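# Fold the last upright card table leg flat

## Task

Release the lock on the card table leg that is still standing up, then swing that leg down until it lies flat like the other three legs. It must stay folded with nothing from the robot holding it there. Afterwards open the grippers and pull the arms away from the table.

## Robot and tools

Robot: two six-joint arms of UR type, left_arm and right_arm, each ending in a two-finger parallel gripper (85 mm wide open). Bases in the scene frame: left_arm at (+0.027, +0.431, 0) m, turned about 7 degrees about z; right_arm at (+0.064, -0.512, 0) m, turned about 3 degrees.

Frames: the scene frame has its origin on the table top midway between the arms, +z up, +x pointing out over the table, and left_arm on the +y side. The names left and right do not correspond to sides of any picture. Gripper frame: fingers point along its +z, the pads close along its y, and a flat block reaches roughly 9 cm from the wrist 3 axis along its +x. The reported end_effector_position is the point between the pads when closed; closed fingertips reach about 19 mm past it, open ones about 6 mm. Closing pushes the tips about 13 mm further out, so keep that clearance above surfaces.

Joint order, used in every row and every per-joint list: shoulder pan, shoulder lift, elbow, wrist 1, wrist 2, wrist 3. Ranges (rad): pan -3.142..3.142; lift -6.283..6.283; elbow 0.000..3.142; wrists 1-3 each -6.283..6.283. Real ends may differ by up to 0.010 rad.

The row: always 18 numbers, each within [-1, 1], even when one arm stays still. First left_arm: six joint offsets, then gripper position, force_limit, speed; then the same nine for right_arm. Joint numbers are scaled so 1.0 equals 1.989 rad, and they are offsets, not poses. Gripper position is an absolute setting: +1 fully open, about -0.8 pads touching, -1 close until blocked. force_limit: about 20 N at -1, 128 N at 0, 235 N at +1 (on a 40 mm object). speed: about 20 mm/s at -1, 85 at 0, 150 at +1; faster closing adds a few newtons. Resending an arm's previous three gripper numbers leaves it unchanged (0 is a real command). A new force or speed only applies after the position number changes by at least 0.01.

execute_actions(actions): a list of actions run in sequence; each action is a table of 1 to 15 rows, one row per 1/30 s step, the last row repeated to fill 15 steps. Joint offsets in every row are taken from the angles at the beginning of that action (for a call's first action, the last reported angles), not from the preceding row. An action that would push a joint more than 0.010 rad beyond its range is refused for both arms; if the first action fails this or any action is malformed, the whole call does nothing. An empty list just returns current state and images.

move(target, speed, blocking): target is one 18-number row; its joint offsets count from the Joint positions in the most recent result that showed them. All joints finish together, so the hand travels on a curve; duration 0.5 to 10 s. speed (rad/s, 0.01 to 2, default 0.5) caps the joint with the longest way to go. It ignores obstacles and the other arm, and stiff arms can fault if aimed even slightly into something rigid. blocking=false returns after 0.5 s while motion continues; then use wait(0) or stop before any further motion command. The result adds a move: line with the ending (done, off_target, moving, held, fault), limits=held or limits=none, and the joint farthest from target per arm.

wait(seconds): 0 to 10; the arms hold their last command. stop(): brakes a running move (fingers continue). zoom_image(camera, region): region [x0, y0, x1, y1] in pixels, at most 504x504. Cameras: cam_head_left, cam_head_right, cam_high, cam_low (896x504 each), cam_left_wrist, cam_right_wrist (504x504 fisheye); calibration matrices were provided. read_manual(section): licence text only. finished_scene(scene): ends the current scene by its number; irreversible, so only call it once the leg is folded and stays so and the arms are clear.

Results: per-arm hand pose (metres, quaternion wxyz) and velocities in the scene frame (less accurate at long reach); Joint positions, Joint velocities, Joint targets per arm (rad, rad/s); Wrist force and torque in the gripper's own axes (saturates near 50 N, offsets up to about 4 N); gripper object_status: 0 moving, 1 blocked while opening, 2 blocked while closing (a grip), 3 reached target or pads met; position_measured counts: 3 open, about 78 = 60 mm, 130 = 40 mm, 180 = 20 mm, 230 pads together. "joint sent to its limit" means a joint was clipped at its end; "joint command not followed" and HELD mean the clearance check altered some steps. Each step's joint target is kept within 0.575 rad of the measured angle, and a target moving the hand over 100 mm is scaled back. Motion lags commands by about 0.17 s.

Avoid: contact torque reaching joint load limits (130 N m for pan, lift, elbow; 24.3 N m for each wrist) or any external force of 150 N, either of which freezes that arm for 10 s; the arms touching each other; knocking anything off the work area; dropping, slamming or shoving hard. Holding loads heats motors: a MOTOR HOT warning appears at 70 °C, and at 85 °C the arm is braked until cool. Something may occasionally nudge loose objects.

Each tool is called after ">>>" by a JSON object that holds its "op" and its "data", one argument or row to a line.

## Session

>>> {"op": "execute_actions", "data": {
  "actions": []
}}

Scene clock: 0.00 s.
left_arm: end_effector_position=(+0.4756, +0.9739, +0.3700) position_measured=3 object_status=3 end_effector_quat_wxyz=(-0.424, +0.872, +0.242, +0.021) end_effector_velocity=(+0.000, -0.000, +0.001) end_effector_angular_velocity=(+0.001, -0.002, -0.000) | right_arm: end_effector_position=(+0.2332, -0.3481, +0.3027) position_measured=3 object_status=3 end_effector_quat_wxyz=(+0.753, -0.451, -0.478, -0.037) end_effector_velocity=(+0.000, -0.000, +0.000) end_effector_angular_velocity=(+0.001, +0.001, -0.000)
Joint names: [shoulder pan, shoulder lift, elbow, wrist 1, wrist 2, wrist 3]
Joint positions: left_arm=[ 0.258 -1.336  1.473 -1.899 -0.709  3.069] | right_arm=[-0.522 -1.527  2.129 -0.458 -1.233  0.659]
Joint velocities: left_arm=[-0.    -0.001 -0.001 -0.001  0.    -0.   ] | right_arm=[-0.     0.001  0.     0.001  0.    -0.   ]
Wrist force (N, on the end effector, along its own x y z axes, offset not removed): no reading
Wrist torque (N m, same axes, about the end effector's origin, offset not removed): no reading
Joint targets: left_arm=[0.258 -1.336 1.473 -1.899 -0.709 3.069] | right_arm=[-0.522 -1.527 2.129 -0.458 -1.233 0.659]
camera_calibration (this result's frames):
cam_left_wrist: T_world_to_cam=[[0.441973, -0.548456, -0.709828, 0.582779], [-0.803844, -0.593352, -0.042053, 1.00244], [-0.398114, 0.589178, -0.703118, 0.0256795], [0, 0, 0, 1]] pos_world=[0.558459, 0.8993, 0.473884]
cam_right_wrist: T_world_to_cam=[[0.471797, 0.603738, -0.642579, 0.296375], [-0.365776, -0.529099, -0.765678, 0.164584], [-0.802257, 0.596284, -0.0287948, 0.555478], [0, 0, 0, 1]] pos_world=[0.366007, -0.423074, 0.332458]

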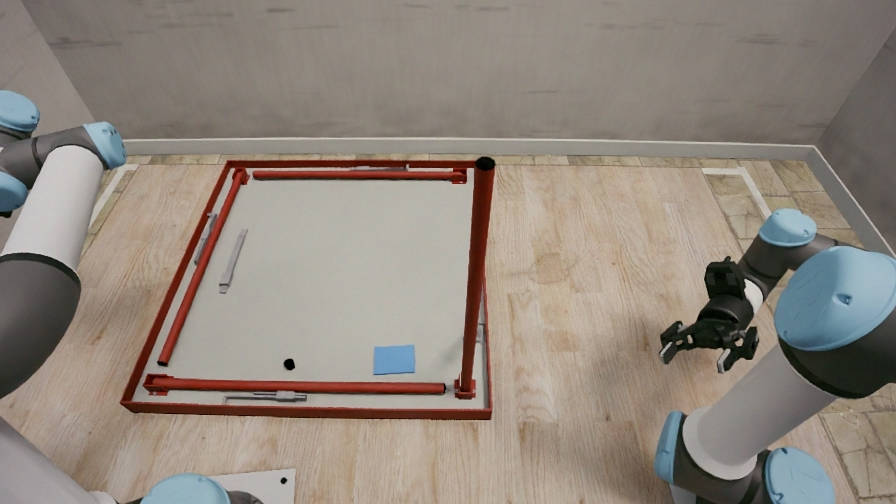

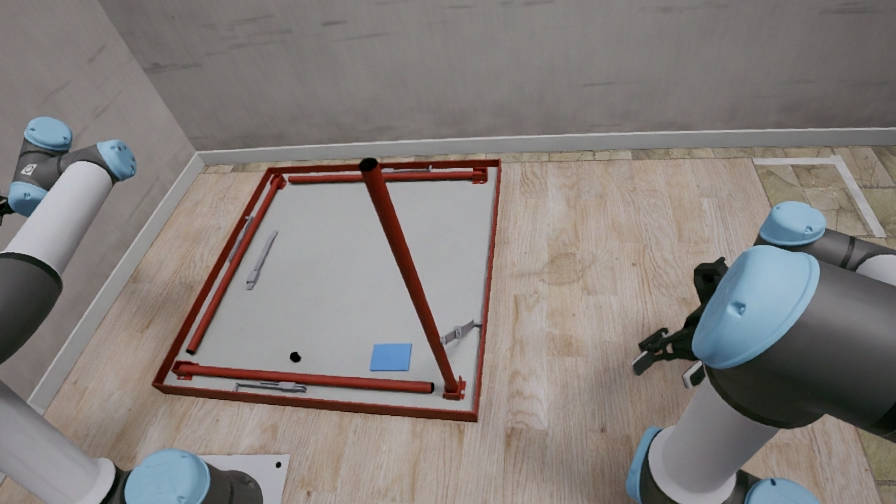

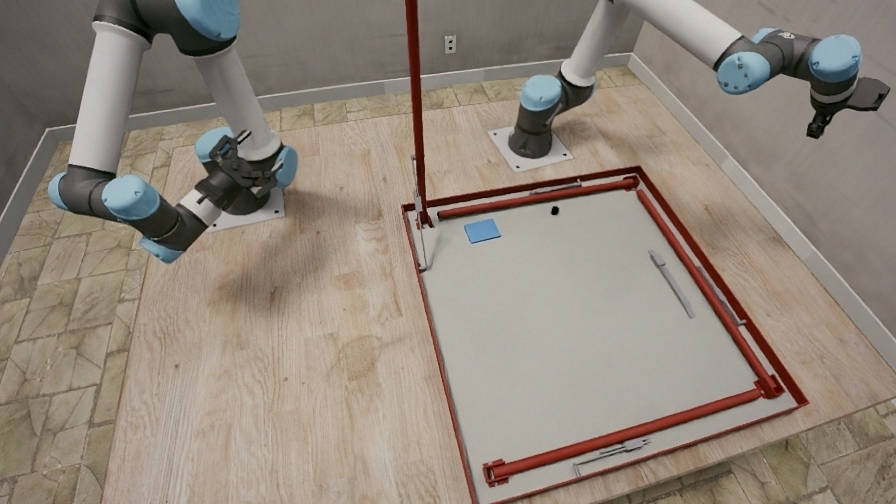

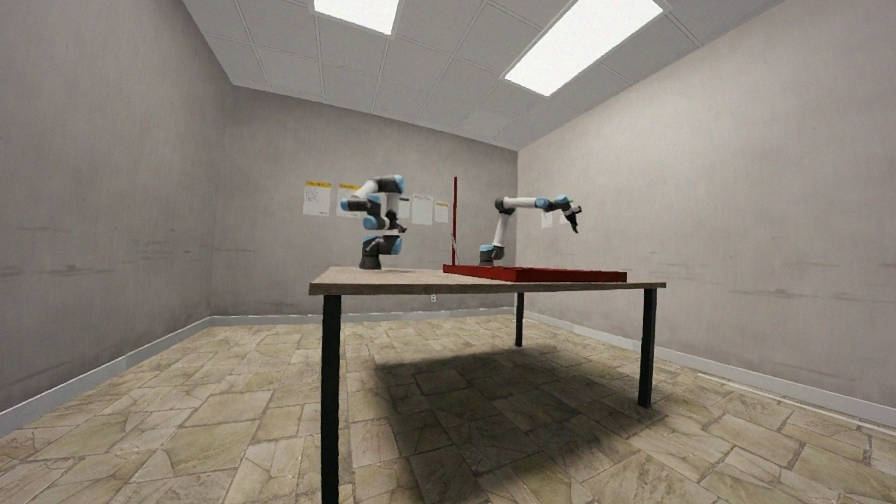

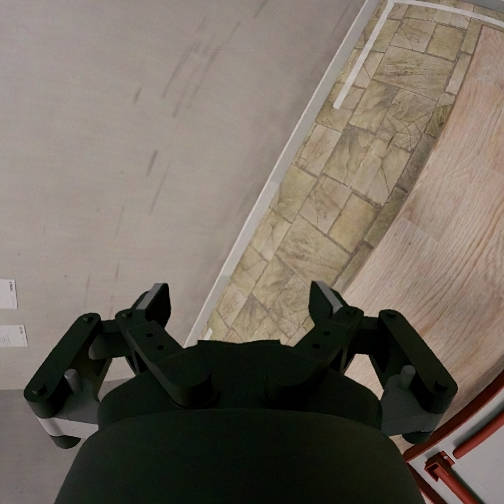

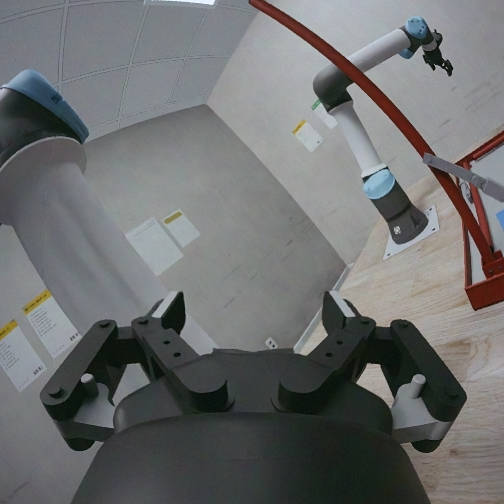

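>>> {"op": "move", "data": {
  "target": [-0.38,0.009,0.033,0.053,-0.433,-1,0.1,-0.8,0,0.266,0.0573,0.0714,-0.201,0.652,-0.658,0.3,-0.7,0],
  "speed": 1.1
}}

Scene clock: 4.43 s.
left_arm: end_effector_position=(+0.6246, +0.3402, +0.2205) position_measured=117 object_status=3 end_effector_quat_wxyz=(+0.001, +0.665, +0.747, +0.001) end_effector_velocity=(+0.000, -0.000, +0.000) end_effector_angular_velocity=(+0.000, +0.000, +0.001) | right_arm: end_effector_position=(+0.3784, -0.0904, +0.1859) position_measured=91 object_status=3 end_effector_quat_wxyz=(-0.314, +0.314, +0.633, +0.633) end_effector_velocity=(+0.000, +0.000, +0.000) end_effector_angular_velocity=(+0.000, -0.003, -0.000)
Joint names: [shoulder pan, shoulder lift, elbow, wrist 1, wrist 2, wrist 3]
Joint positions: left_arm=[-0.497 -1.318  1.538 -1.793 -1.57   1.081] | right_arm=[ 0.007 -1.414  2.271 -0.857  0.064 -0.649]
Joint velocities: left_arm=[-0.001  0.    -0.001  0.001  0.    -0.001] | right_arm=[ 0.001 -0.001 -0.    -0.001  0.001 -0.001]
Wrist force (N, on the end effector, along its own x y z axes, offset not removed): left_arm=[0.9 0.8 0.8] | right_arm=[-0.1 0.9 -0.5]
Wrist torque (N m, same axes, about the end effector's origin, offset not removed): left_arm=[0.24 -0.09 -0.03] | right_arm=[0.13 0.06 -0.01]
Joint targets: left_arm=[-0.497 -1.318 1.538 -1.793 -1.570 1.081] | right_arm=[0.007 -1.414 2.271 -0.857 0.064 -0.649]
move: done; limits=none; left_arm: farthest joint: the shoulder pan, 0.000 radians from its target (0.756 radians at the start); right_arm: farthest joint: the shoulder pan, 0.000 radians from its target (0.529 radians at the start)
camera_calibration (this result's frames):
cam_left_wrist: T_world_to_cam=[[0.993199, 0.111098, 0.0348287, -0.669588], [0.0968092, -0.954199, 0.283077, 0.228445], [0.0646829, -0.27778, -0.958465, 0.415475], [0, 0, 0, 1]] pos_world=[0.616045, 0.407783, 0.356871]
cam_right_wrist: T_world_to_cam=[[0.797977, 0.0212858, 0.602312, -0.410277], [0.590054, -0.231141, -0.773569, -0.0686476], [0.122753, 0.972687, -0.197005, 0.230255], [0, 0, 0, 1]] pos_world=[0.339633, -0.2311, 0.239372]

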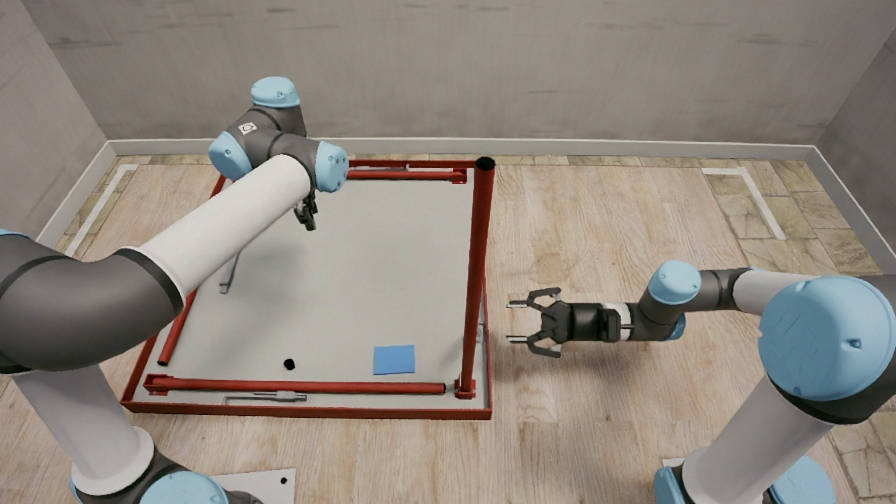

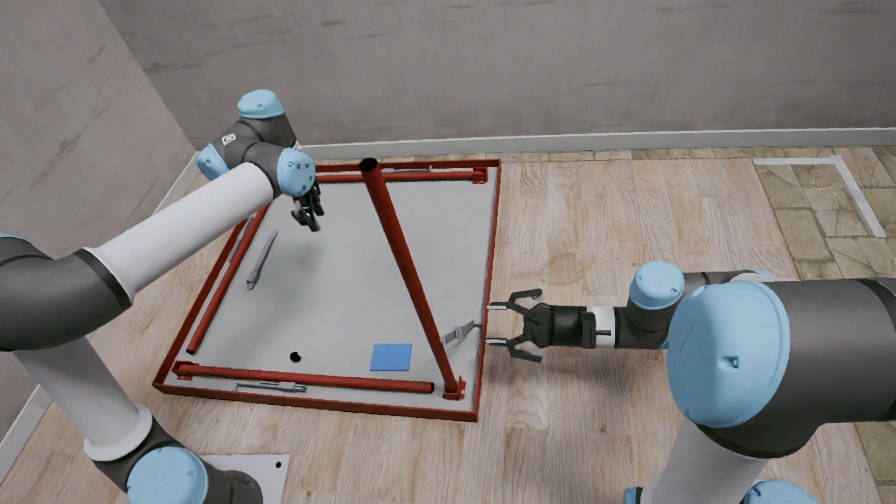

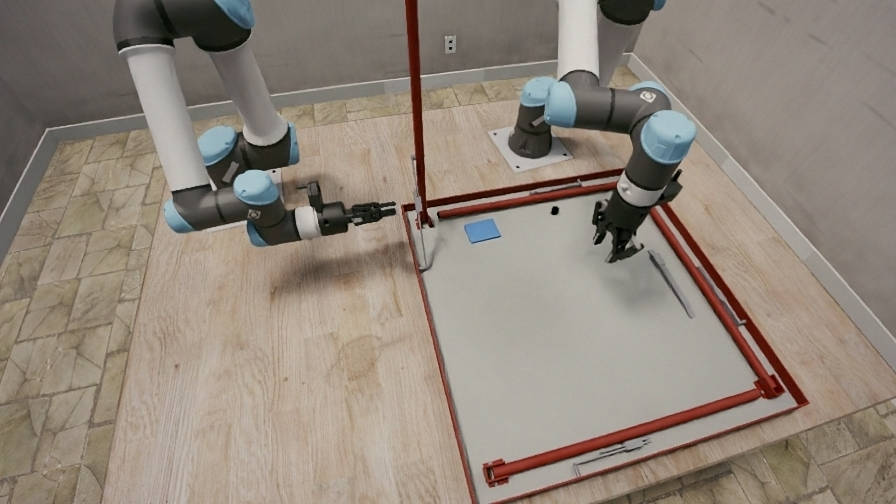

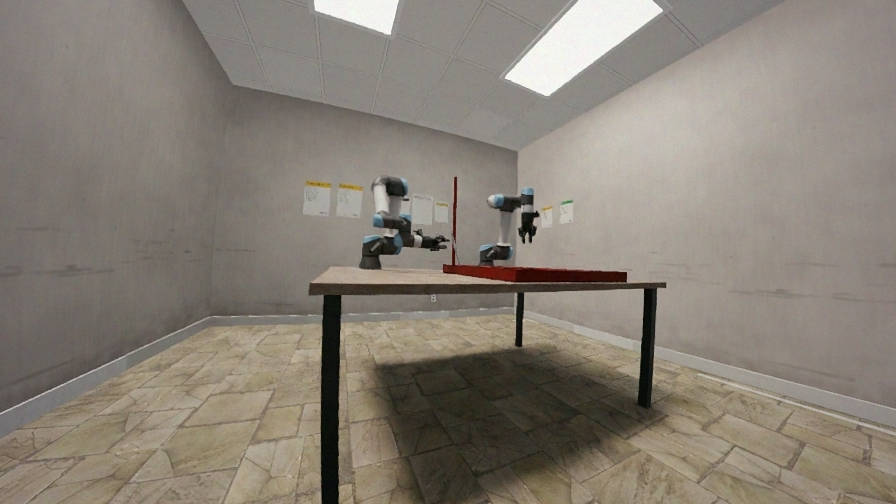

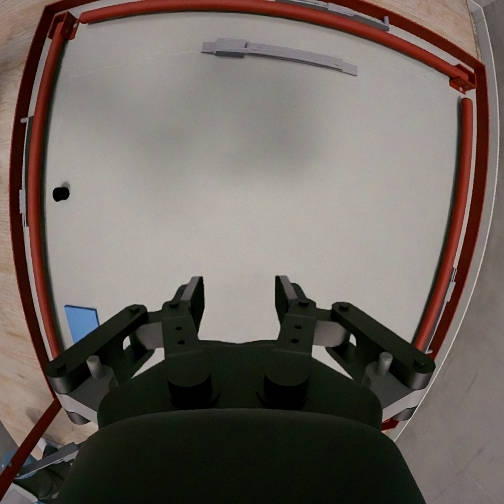

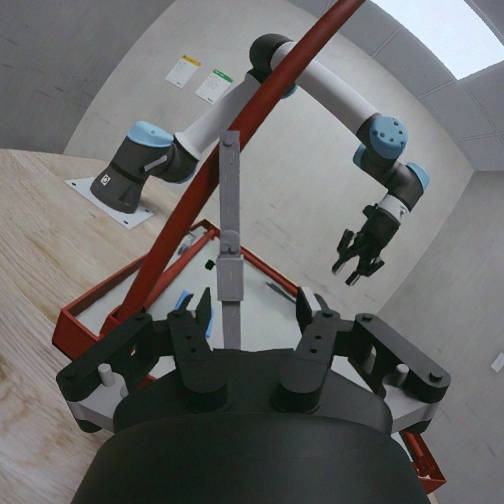

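>>> {"op": "move", "data": {
  "target": [0,0,0,0,0,-0.3,0.1,-0.8,0,0.0917,0.037,-0.0176,-0.0196,0.0922,0,0.3,-0.7,0],
  "speed": 0.7
}}

>>> {"op": "move", "data": {
  "target": [0,0,0,0,0,-0.2,0.1,-0.8,0,0,0,0,0,0,0,-1,-0.7,0],
  "speed": 0.7
}}

Scene clock: 9.57 s.
left_arm: end_effector_position=(+0.6246, +0.3402, +0.2205) position_measured=117 object_status=3 end_effector_quat_wxyz=(+0.001, +0.416, +0.909, +0.001) end_effector_velocity=(-0.000, -0.001, +0.001) end_effector_angular_velocity=(-0.002, -0.000, +0.001) | right_arm: end_effector_position=(+0.3641, -0.0314, +0.1703) position_measured=91 object_status=3 end_effector_quat_wxyz=(-0.314, +0.315, +0.633, +0.634) end_effector_velocity=(+0.000, -0.000, +0.000) end_effector_angular_velocity=(+0.000, -0.001, -0.001)
Joint names: [shoulder pan, shoulder lift, elbow, wrist 1, wrist 2, wrist 3]
Joint positions: left_arm=[-0.497 -1.318  1.538 -1.793 -1.57   0.484] | right_arm=[ 0.189 -1.34   2.236 -0.896  0.247 -0.649]
Joint velocities: left_arm=[-0.    -0.001 -0.    -0.    -0.002 -0.001] | right_arm=[-0.001 -0.     0.    -0.001  0.     0.   ]
Wrist force (N, on the end effector, along its own x y z axes, offset not removed): left_arm=[0.1 1.8 -1.2] | right_arm=[-0.1 1.2 1.1]
Wrist torque (N m, same axes, about the end effector's origin, offset not removed): left_arm=[0.37 -0.06 -0.04] | right_arm=[0.16 0.05 0.03]
Joint targets: left_arm=[-0.497 -1.318 1.538 -1.793 -1.570 0.484] | right_arm=[0.189 -1.340 2.236 -0.896 0.247 -0.649]
move: done; limits=none; left_arm: farthest joint: the shoulder pan, 0.000 radians from its target (0.000 radians at the start); right_arm: farthest joint: the shoulder pan, 0.000 radians from its target (0.183 radians at the start)
camera_calibration (this result's frames):
cam_left_wrist: T_world_to_cam=[[0.759283, 0.64985, 0.0344111, -0.706665], [0.615923, -0.734701, 0.284347, -0.17076], [0.210065, -0.194705, -0.958104, 0.29632], [0, 0, 0, 1]] pos_world=[0.579488, 0.391464, 0.356778]
cam_right_wrist: T_world_to_cam=[[0.797755, 0.0204533, 0.602634, -0.390691], [0.590134, -0.231694, -0.773343, -0.0587984], [0.12381, 0.972574, -0.196905, 0.171087], [0, 0, 0, 1]] pos_world=[0.325193, -0.172027, 0.223661]

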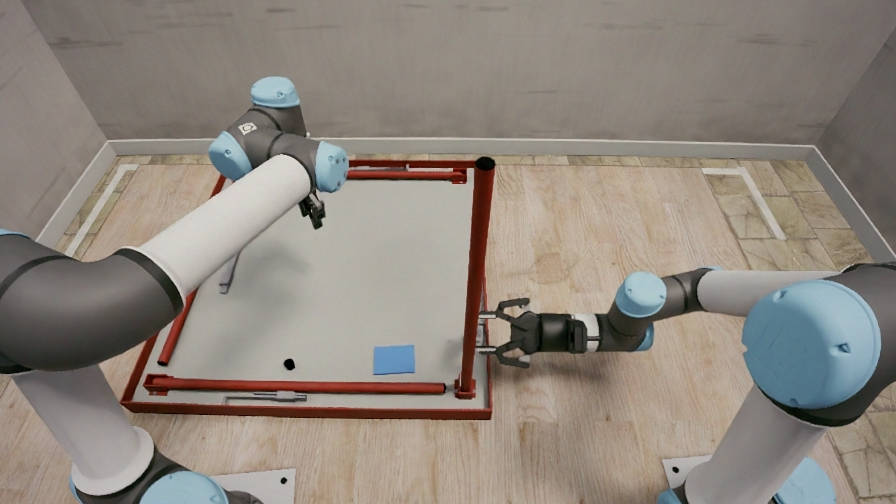

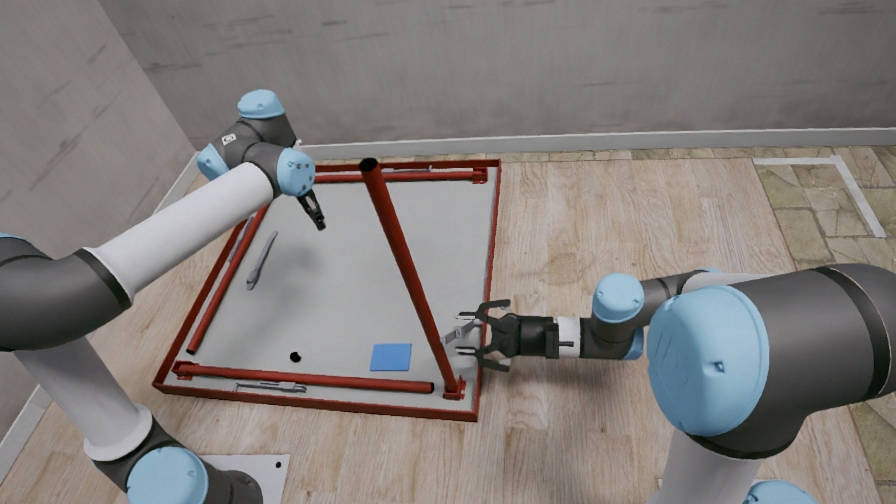

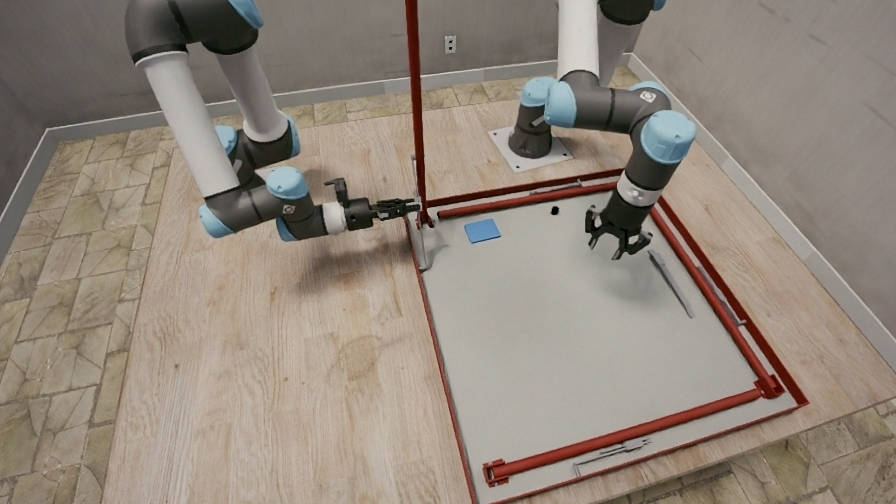

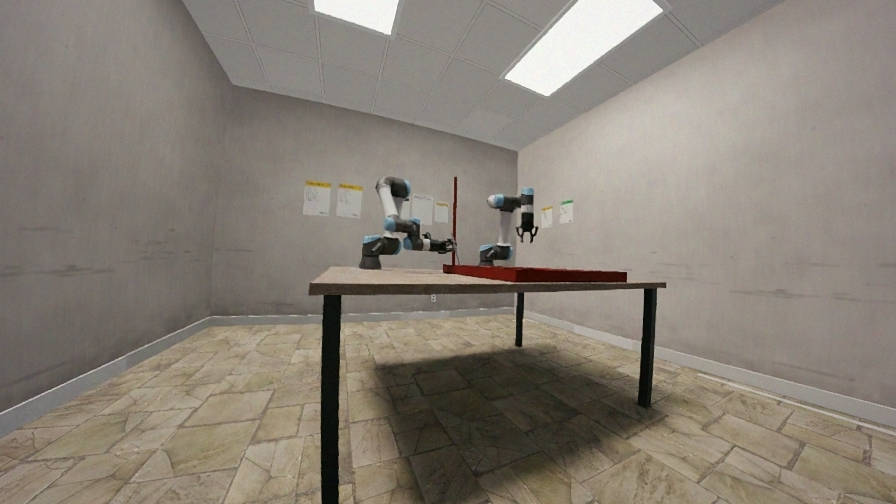

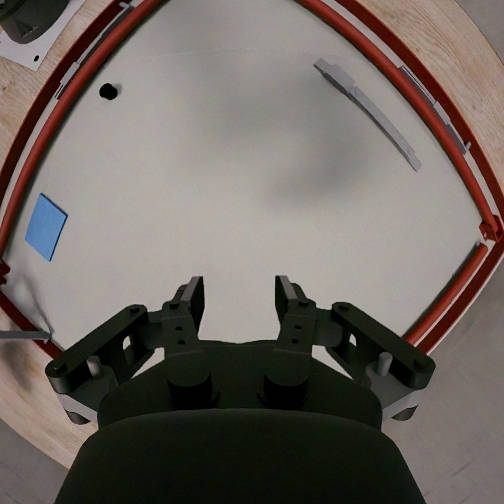

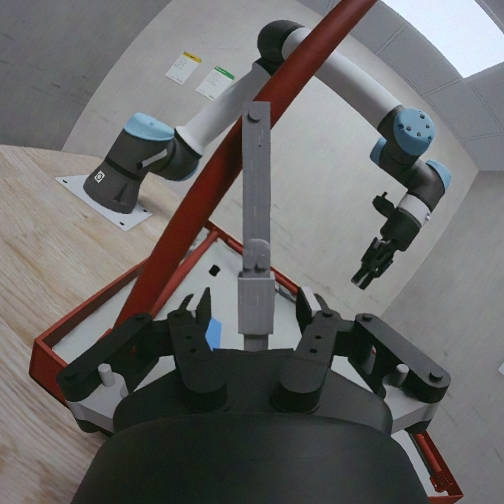

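Scene clock: 10.77 s.
left_arm: end_effector_position=(+0.6246, +0.3402, +0.2205) position_measured=117 object_status=3 end_effector_quat_wxyz=(+0.001, +0.228, +0.974, +0.000) end_effector_velocity=(+0.000, -0.000, -0.001) end_effector_angular_velocity=(-0.000, -0.001, +0.001) | right_arm: end_effector_position=(+0.3641, -0.0314, +0.1703) position_measured=178 object_status=2 end_effector_quat_wxyz=(-0.314, +0.315, +0.633, +0.634) end_effector_velocity=(+0.000, -0.000, +0.000) end_effector_angular_velocity=(-0.000, +0.000, -0.000)
Joint names: [shoulder pan, shoulder lift, elbow, wrist 1, wrist 2, wrist 3]
Joint positions: left_arm=[-0.497 -1.318  1.538 -1.793 -1.57   0.086] | right_arm=[ 0.189 -1.34   2.236 -0.896  0.247 -0.649]
Joint velocities: left_arm=[ 0.     0.001  0.    -0.002  0.    -0.001] | right_arm=[-0.001 -0.001 -0.     0.002 -0.001 -0.   ]
Wrist force (N, on the end effector, along its own x y z axes, offset not removed): left_arm=[1.4 0.5 -1.5] | right_arm=[-1.2 25.0 10.1]
Wrist torque (N m, same axes, about the end effector's origin, offset not removed): left_arm=[0.22 -0.34 0.01] | right_arm=[-0.50 0.29 0.17]
Joint targets: left_arm=[-0.497 -1.318 1.538 -1.793 -1.570 0.086] | right_arm=[0.189 -1.340 2.236 -0.896 0.247 -0.649]
move: done; limits=none; left_arm: farthest joint: the shoulder pan, 0.000 radians from its target (0.000 radians at the start); right_arm: farthest joint: the shoulder pan, 0.000 radians from its target (0.000 radians at the start)
camera_calibration (this result's frames):
cam_left_wrist: T_world_to_cam=[[0.448378, 0.893206, 0.0337721, -0.595134], [0.852298, -0.438617, 0.284962, -0.41925], [0.269343, -0.0989868, -0.957944, 0.2267], [0, 0, 0, 1]] pos_world=[0.563111, 0.370127, 0.356735]
cam_right_wrist: T_world_to_cam=[[0.797751, 0.0204416, 0.60264, -0.390698], [0.590136, -0.231698, -0.77334, -0.0588006], [0.123822, 0.972573, -0.196901, 0.171076], [0, 0, 0, 1]] pos_world=[0.325197, -0.172021, 0.223662]

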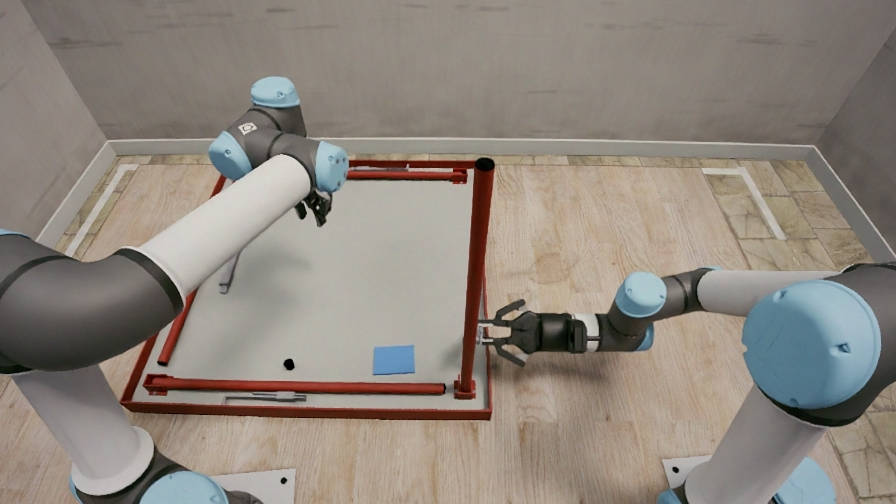

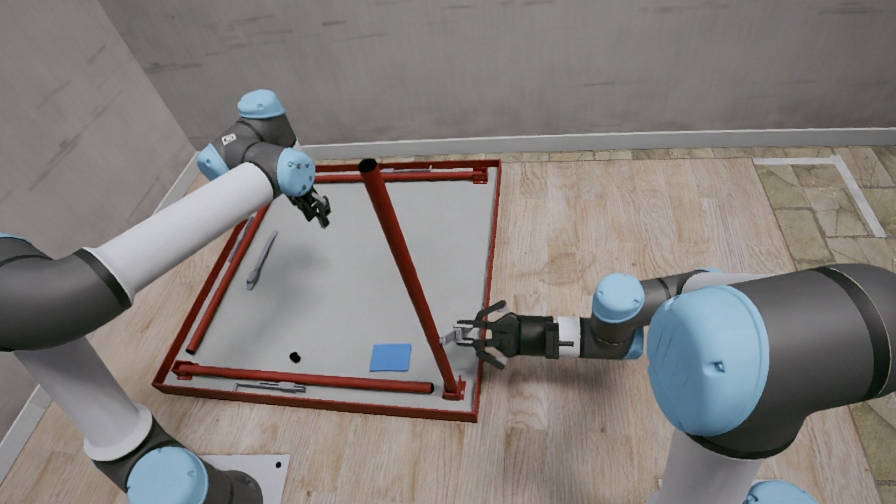

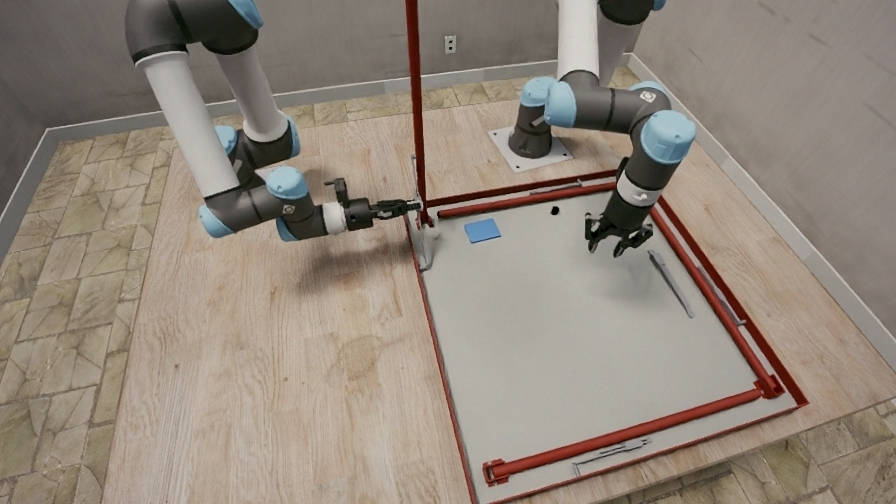

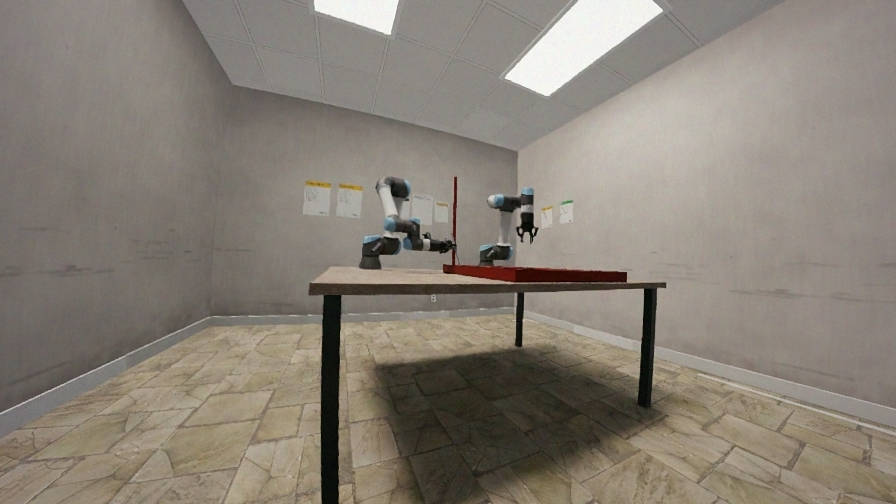

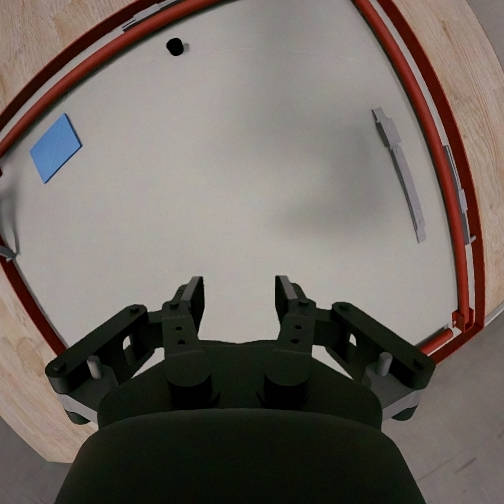

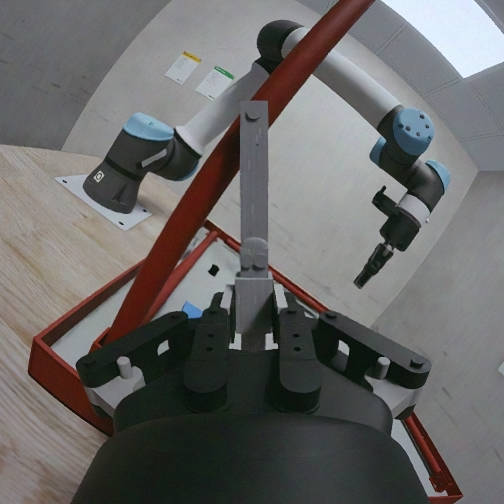

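>>> {"op": "move", "data": {
  "target": [0,0,0,0,0,0,0.1,-0.8,0,-0.0053,0.032,-0.011,-0.021,-0.0053,0,-1,-0.7,0],
  "speed": 0.07
}}

>>> {"op": "move", "data": {
  "target": [0,0,0,0,0,0,0.1,-0.8,0,-0.005,0.006,-0.0213,0.0153,-0.005,0.06,-1,-0.7,0],
  "speed": 0.1
}}

Scene clock: 15.63 s.
left_arm: end_effector_position=(+0.6246, +0.3402, +0.2205) position_measured=117 object_status=3 end_effector_quat_wxyz=(+0.001, +0.228, +0.974, +0.000) end_effector_velocity=(+0.000, +0.000, +0.001) end_effector_angular_velocity=(+0.001, -0.001, -0.000) | right_arm: end_effector_position=(+0.3790, -0.0315, +0.1533) position_measured=178 object_status=2 end_effector_quat_wxyz=(-0.314, +0.315, +0.633, +0.634) end_effector_velocity=(+0.000, +0.000, -0.000) end_effector_angular_velocity=(-0.000, -0.000, -0.000)
Joint names: [shoulder pan, shoulder lift, elbow, wrist 1, wrist 2, wrist 3]
Joint positions: left_arm=[-0.497 -1.318  1.538 -1.793 -1.57   0.086] | right_arm=[ 0.178 -1.276  2.214 -0.938  0.236 -0.649]
Joint velocities: left_arm=[-0.    -0.001 -0.     0.     0.001 -0.   ] | right_arm=[ 0.001  0.002 -0.001 -0.001  0.001 -0.   ]
Wrist force (N, on the end effector, along its own x y z axes, offset not removed): left_arm=[-1.8 -1.1 -1.8] | right_arm=[0.7 -4.4 12.5]
Wrist torque (N m, same axes, about the end effector's origin, offset not removed): left_arm=[-0.07 0.26 0.00] | right_arm=[0.01 0.08 0.75]
Joint targets: left_arm=[-0.497 -1.318 1.538 -1.793 -1.570 0.086] | right_arm=[0.178 -1.276 2.214 -0.938 0.236 -0.649]
move: done; limits=none; left_arm: farthest joint: the shoulder pan, 0.000 radians from its target (0.000 radians at the start); right_arm: farthest joint: the shoulder pan, 0.000 radians from its target (0.010 radians at the start)
camera_calibration (this result's frames):
cam_left_wrist: T_world_to_cam=[[0.448302, 0.893244, 0.033772, -0.5951], [0.852335, -0.438545, 0.284962, -0.419298], [0.269351, -0.0989641, -0.957944, 0.226687], [0, 0, 0, 1]] pos_world=[0.563108, 0.370122, 0.356735]
cam_right_wrist: T_world_to_cam=[[0.797752, 0.0204666, 0.602639, -0.392395], [0.590142, -0.231682, -0.773341, -0.0807525], [0.123793, 0.972576, -0.196903, 0.165998], [0, 0, 0, 1]] pos_world=[0.34014, -0.172123, 0.206709]

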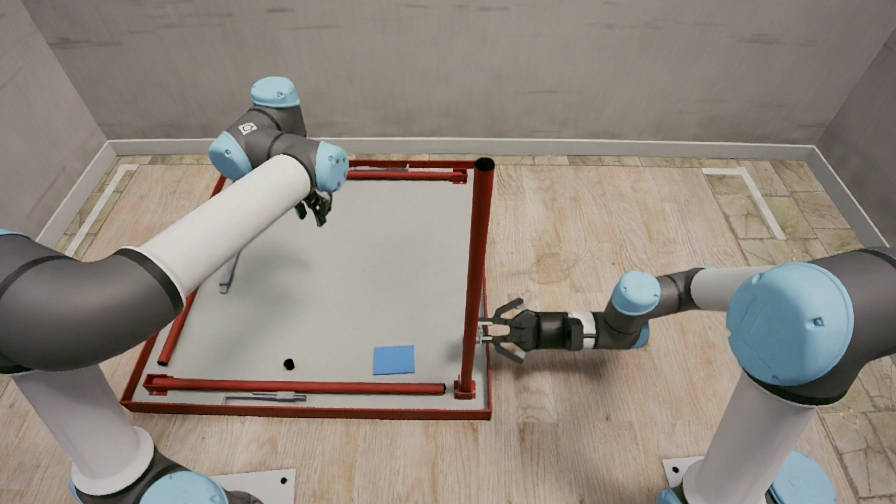

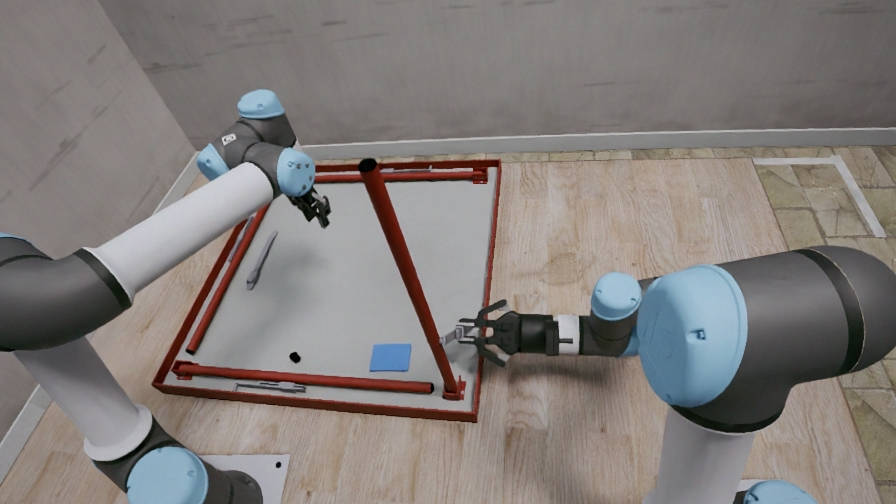

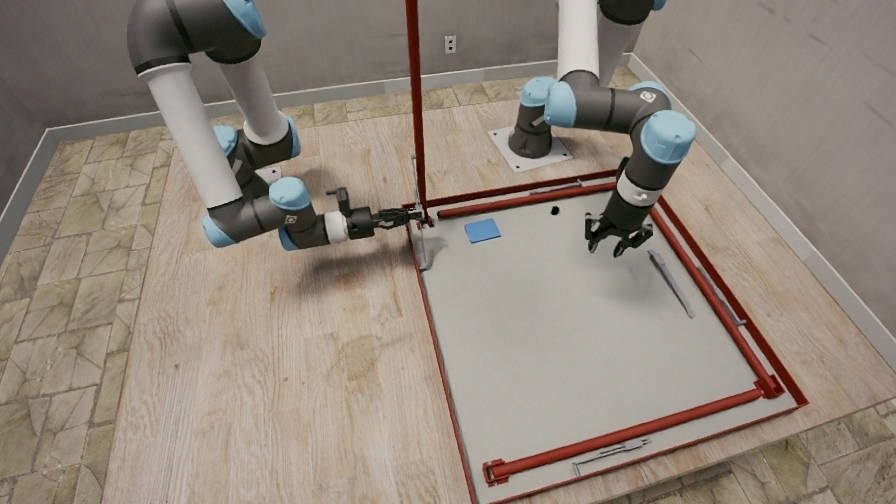

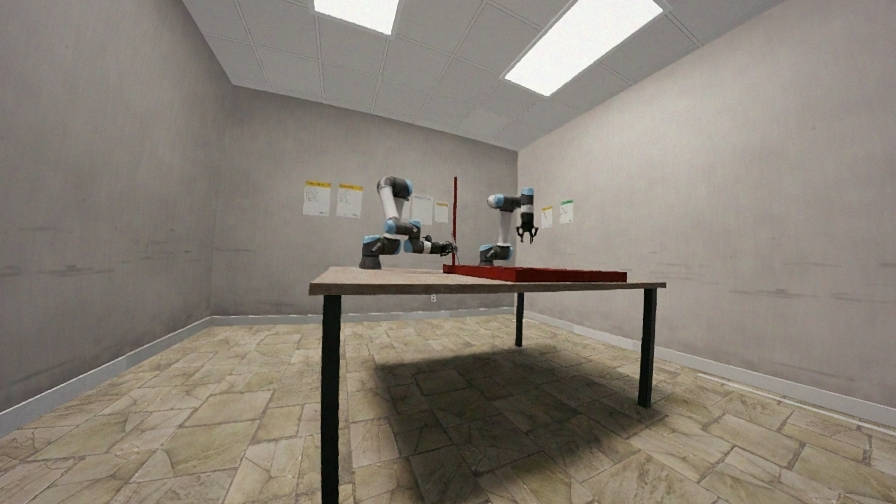

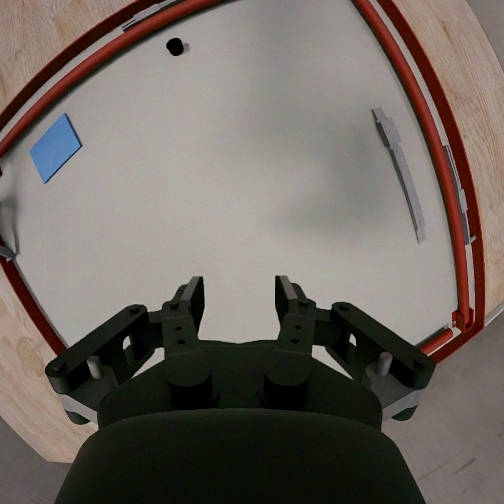

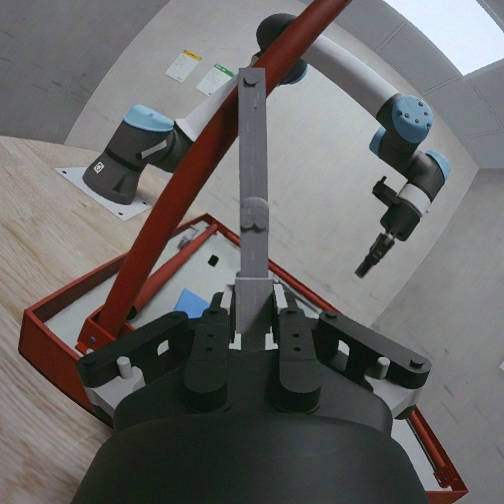

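Scene clock: 17.23 s.
left_arm: end_effector_position=(+0.6246, +0.3402, +0.2205) position_measured=117 object_status=3 end_effector_quat_wxyz=(+0.001, +0.228, +0.974, +0.000) end_effector_velocity=(+0.000, +0.000, +0.000) end_effector_angular_velocity=(+0.000, -0.001, -0.000) | right_arm: end_effector_position=(+0.3951, -0.0314, +0.1590) position_measured=178 object_status=2 end_effector_quat_wxyz=(-0.351, +0.352, +0.613, +0.614) end_effector_velocity=(-0.000, -0.000, -0.000) end_effector_angular_velocity=(-0.000, +0.002, +0.001)
Joint names: [shoulder pan, shoulder lift, elbow, wrist 1, wrist 2, wrist 3]
Joint positions: left_arm=[-0.497 -1.318  1.538 -1.793 -1.57   0.086] | right_arm=[ 0.168 -1.264  2.172 -0.908  0.226 -0.53 ]
Joint velocities: left_arm=[-0.    -0.    -0.001 -0.     0.001  0.   ] | right_arm=[-0.    -0.     0.001  0.    -0.001  0.001]
Wrist force (N, on the end effector, along its own x y z axes, offset not removed): left_arm=[-1.5 1.6 0.0] | right_arm=[1.0 -2.9 9.8]
Wrist torque (N m, same axes, about the end effector's origin, offset not removed): left_arm=[0.39 0.18 -0.01] | right_arm=[-0.19 0.05 0.39]
Joint targets: left_arm=[-0.497 -1.318 1.538 -1.793 -1.570 0.086] | right_arm=[0.168 -1.264 2.172 -0.908 0.226 -0.530]
move: done; limits=none; left_arm: farthest joint: the shoulder pan, 0.000 radians from its target (0.000 radians at the start); right_arm: farthest joint: the shoulder pan, 0.000 radians from its target (0.010 radians at the start)
camera_calibration (this result's frames):
cam_left_wrist: T_world_to_cam=[[0.448302, 0.893244, 0.033772, -0.5951], [0.852335, -0.438545, 0.284962, -0.419298], [0.269351, -0.098964, -0.957944, 0.226687], [0, 0, 0, 1]] pos_world=[0.563108, 0.370122, 0.356735]
cam_right_wrist: T_world_to_cam=[[0.863769, 0.0204204, 0.503475, -0.418975], [0.493969, -0.231596, -0.838068, -0.0375192], [0.0994891, 0.972598, -0.210132, 0.176763], [0, 0, 0, 1]] pos_world=[0.362845, -0.172053, 0.216643]

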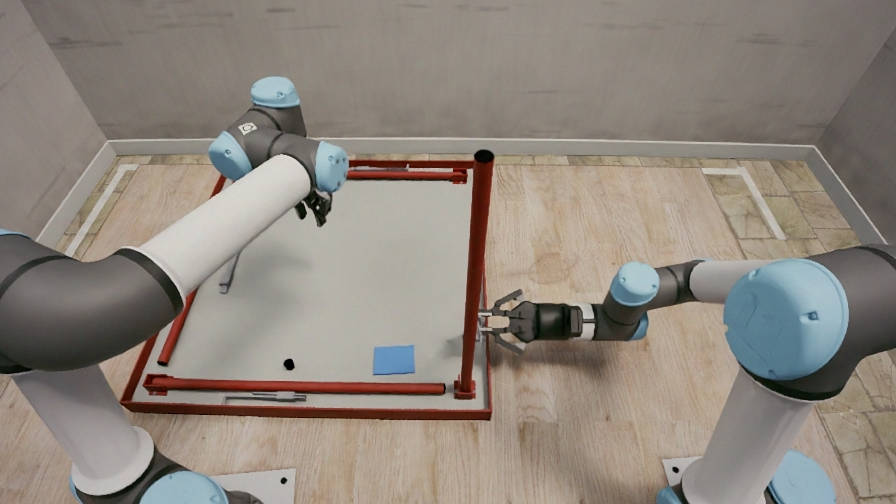

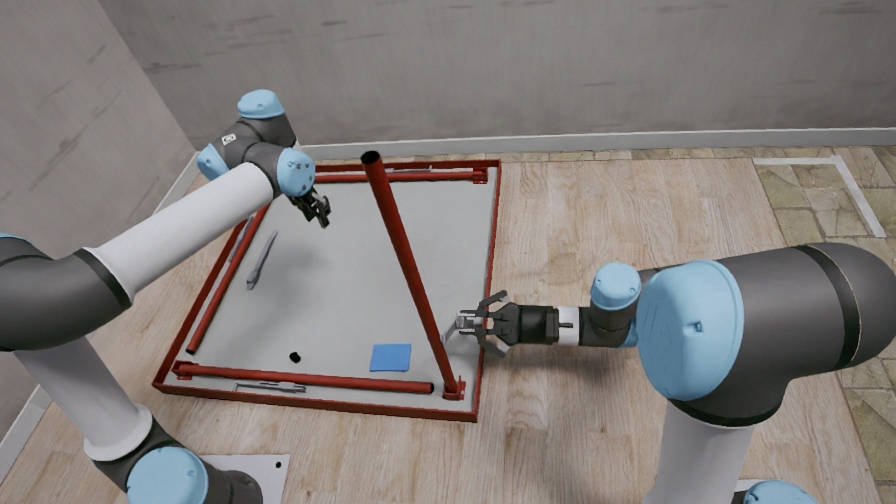

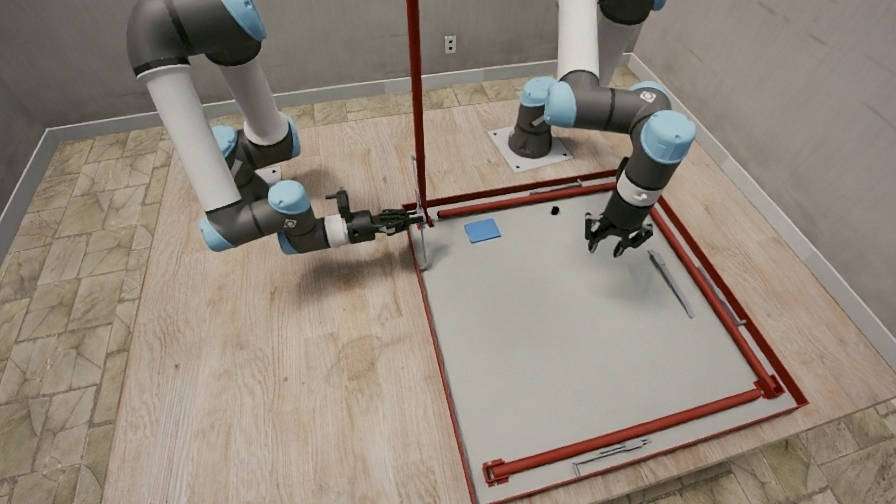

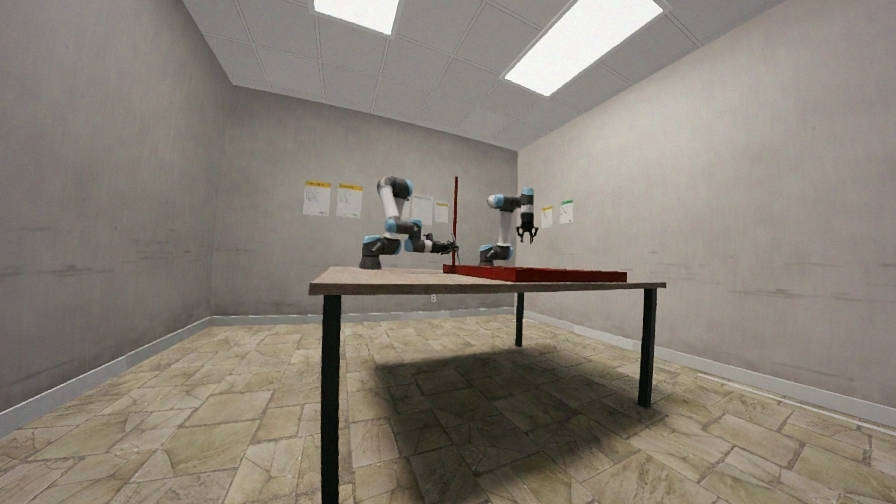

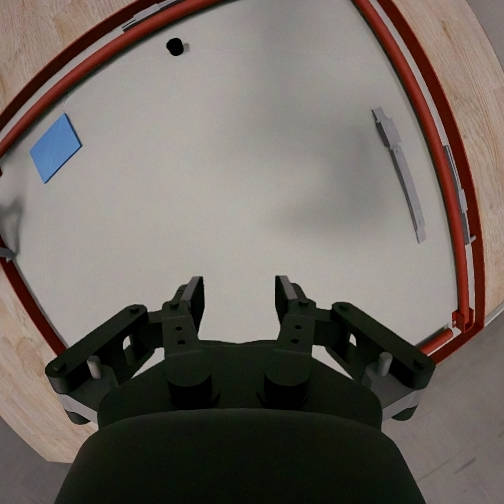

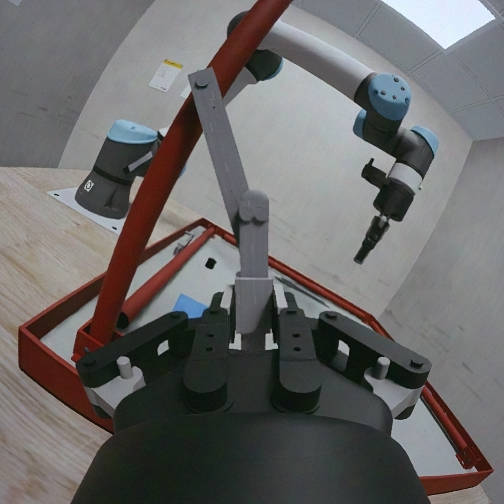

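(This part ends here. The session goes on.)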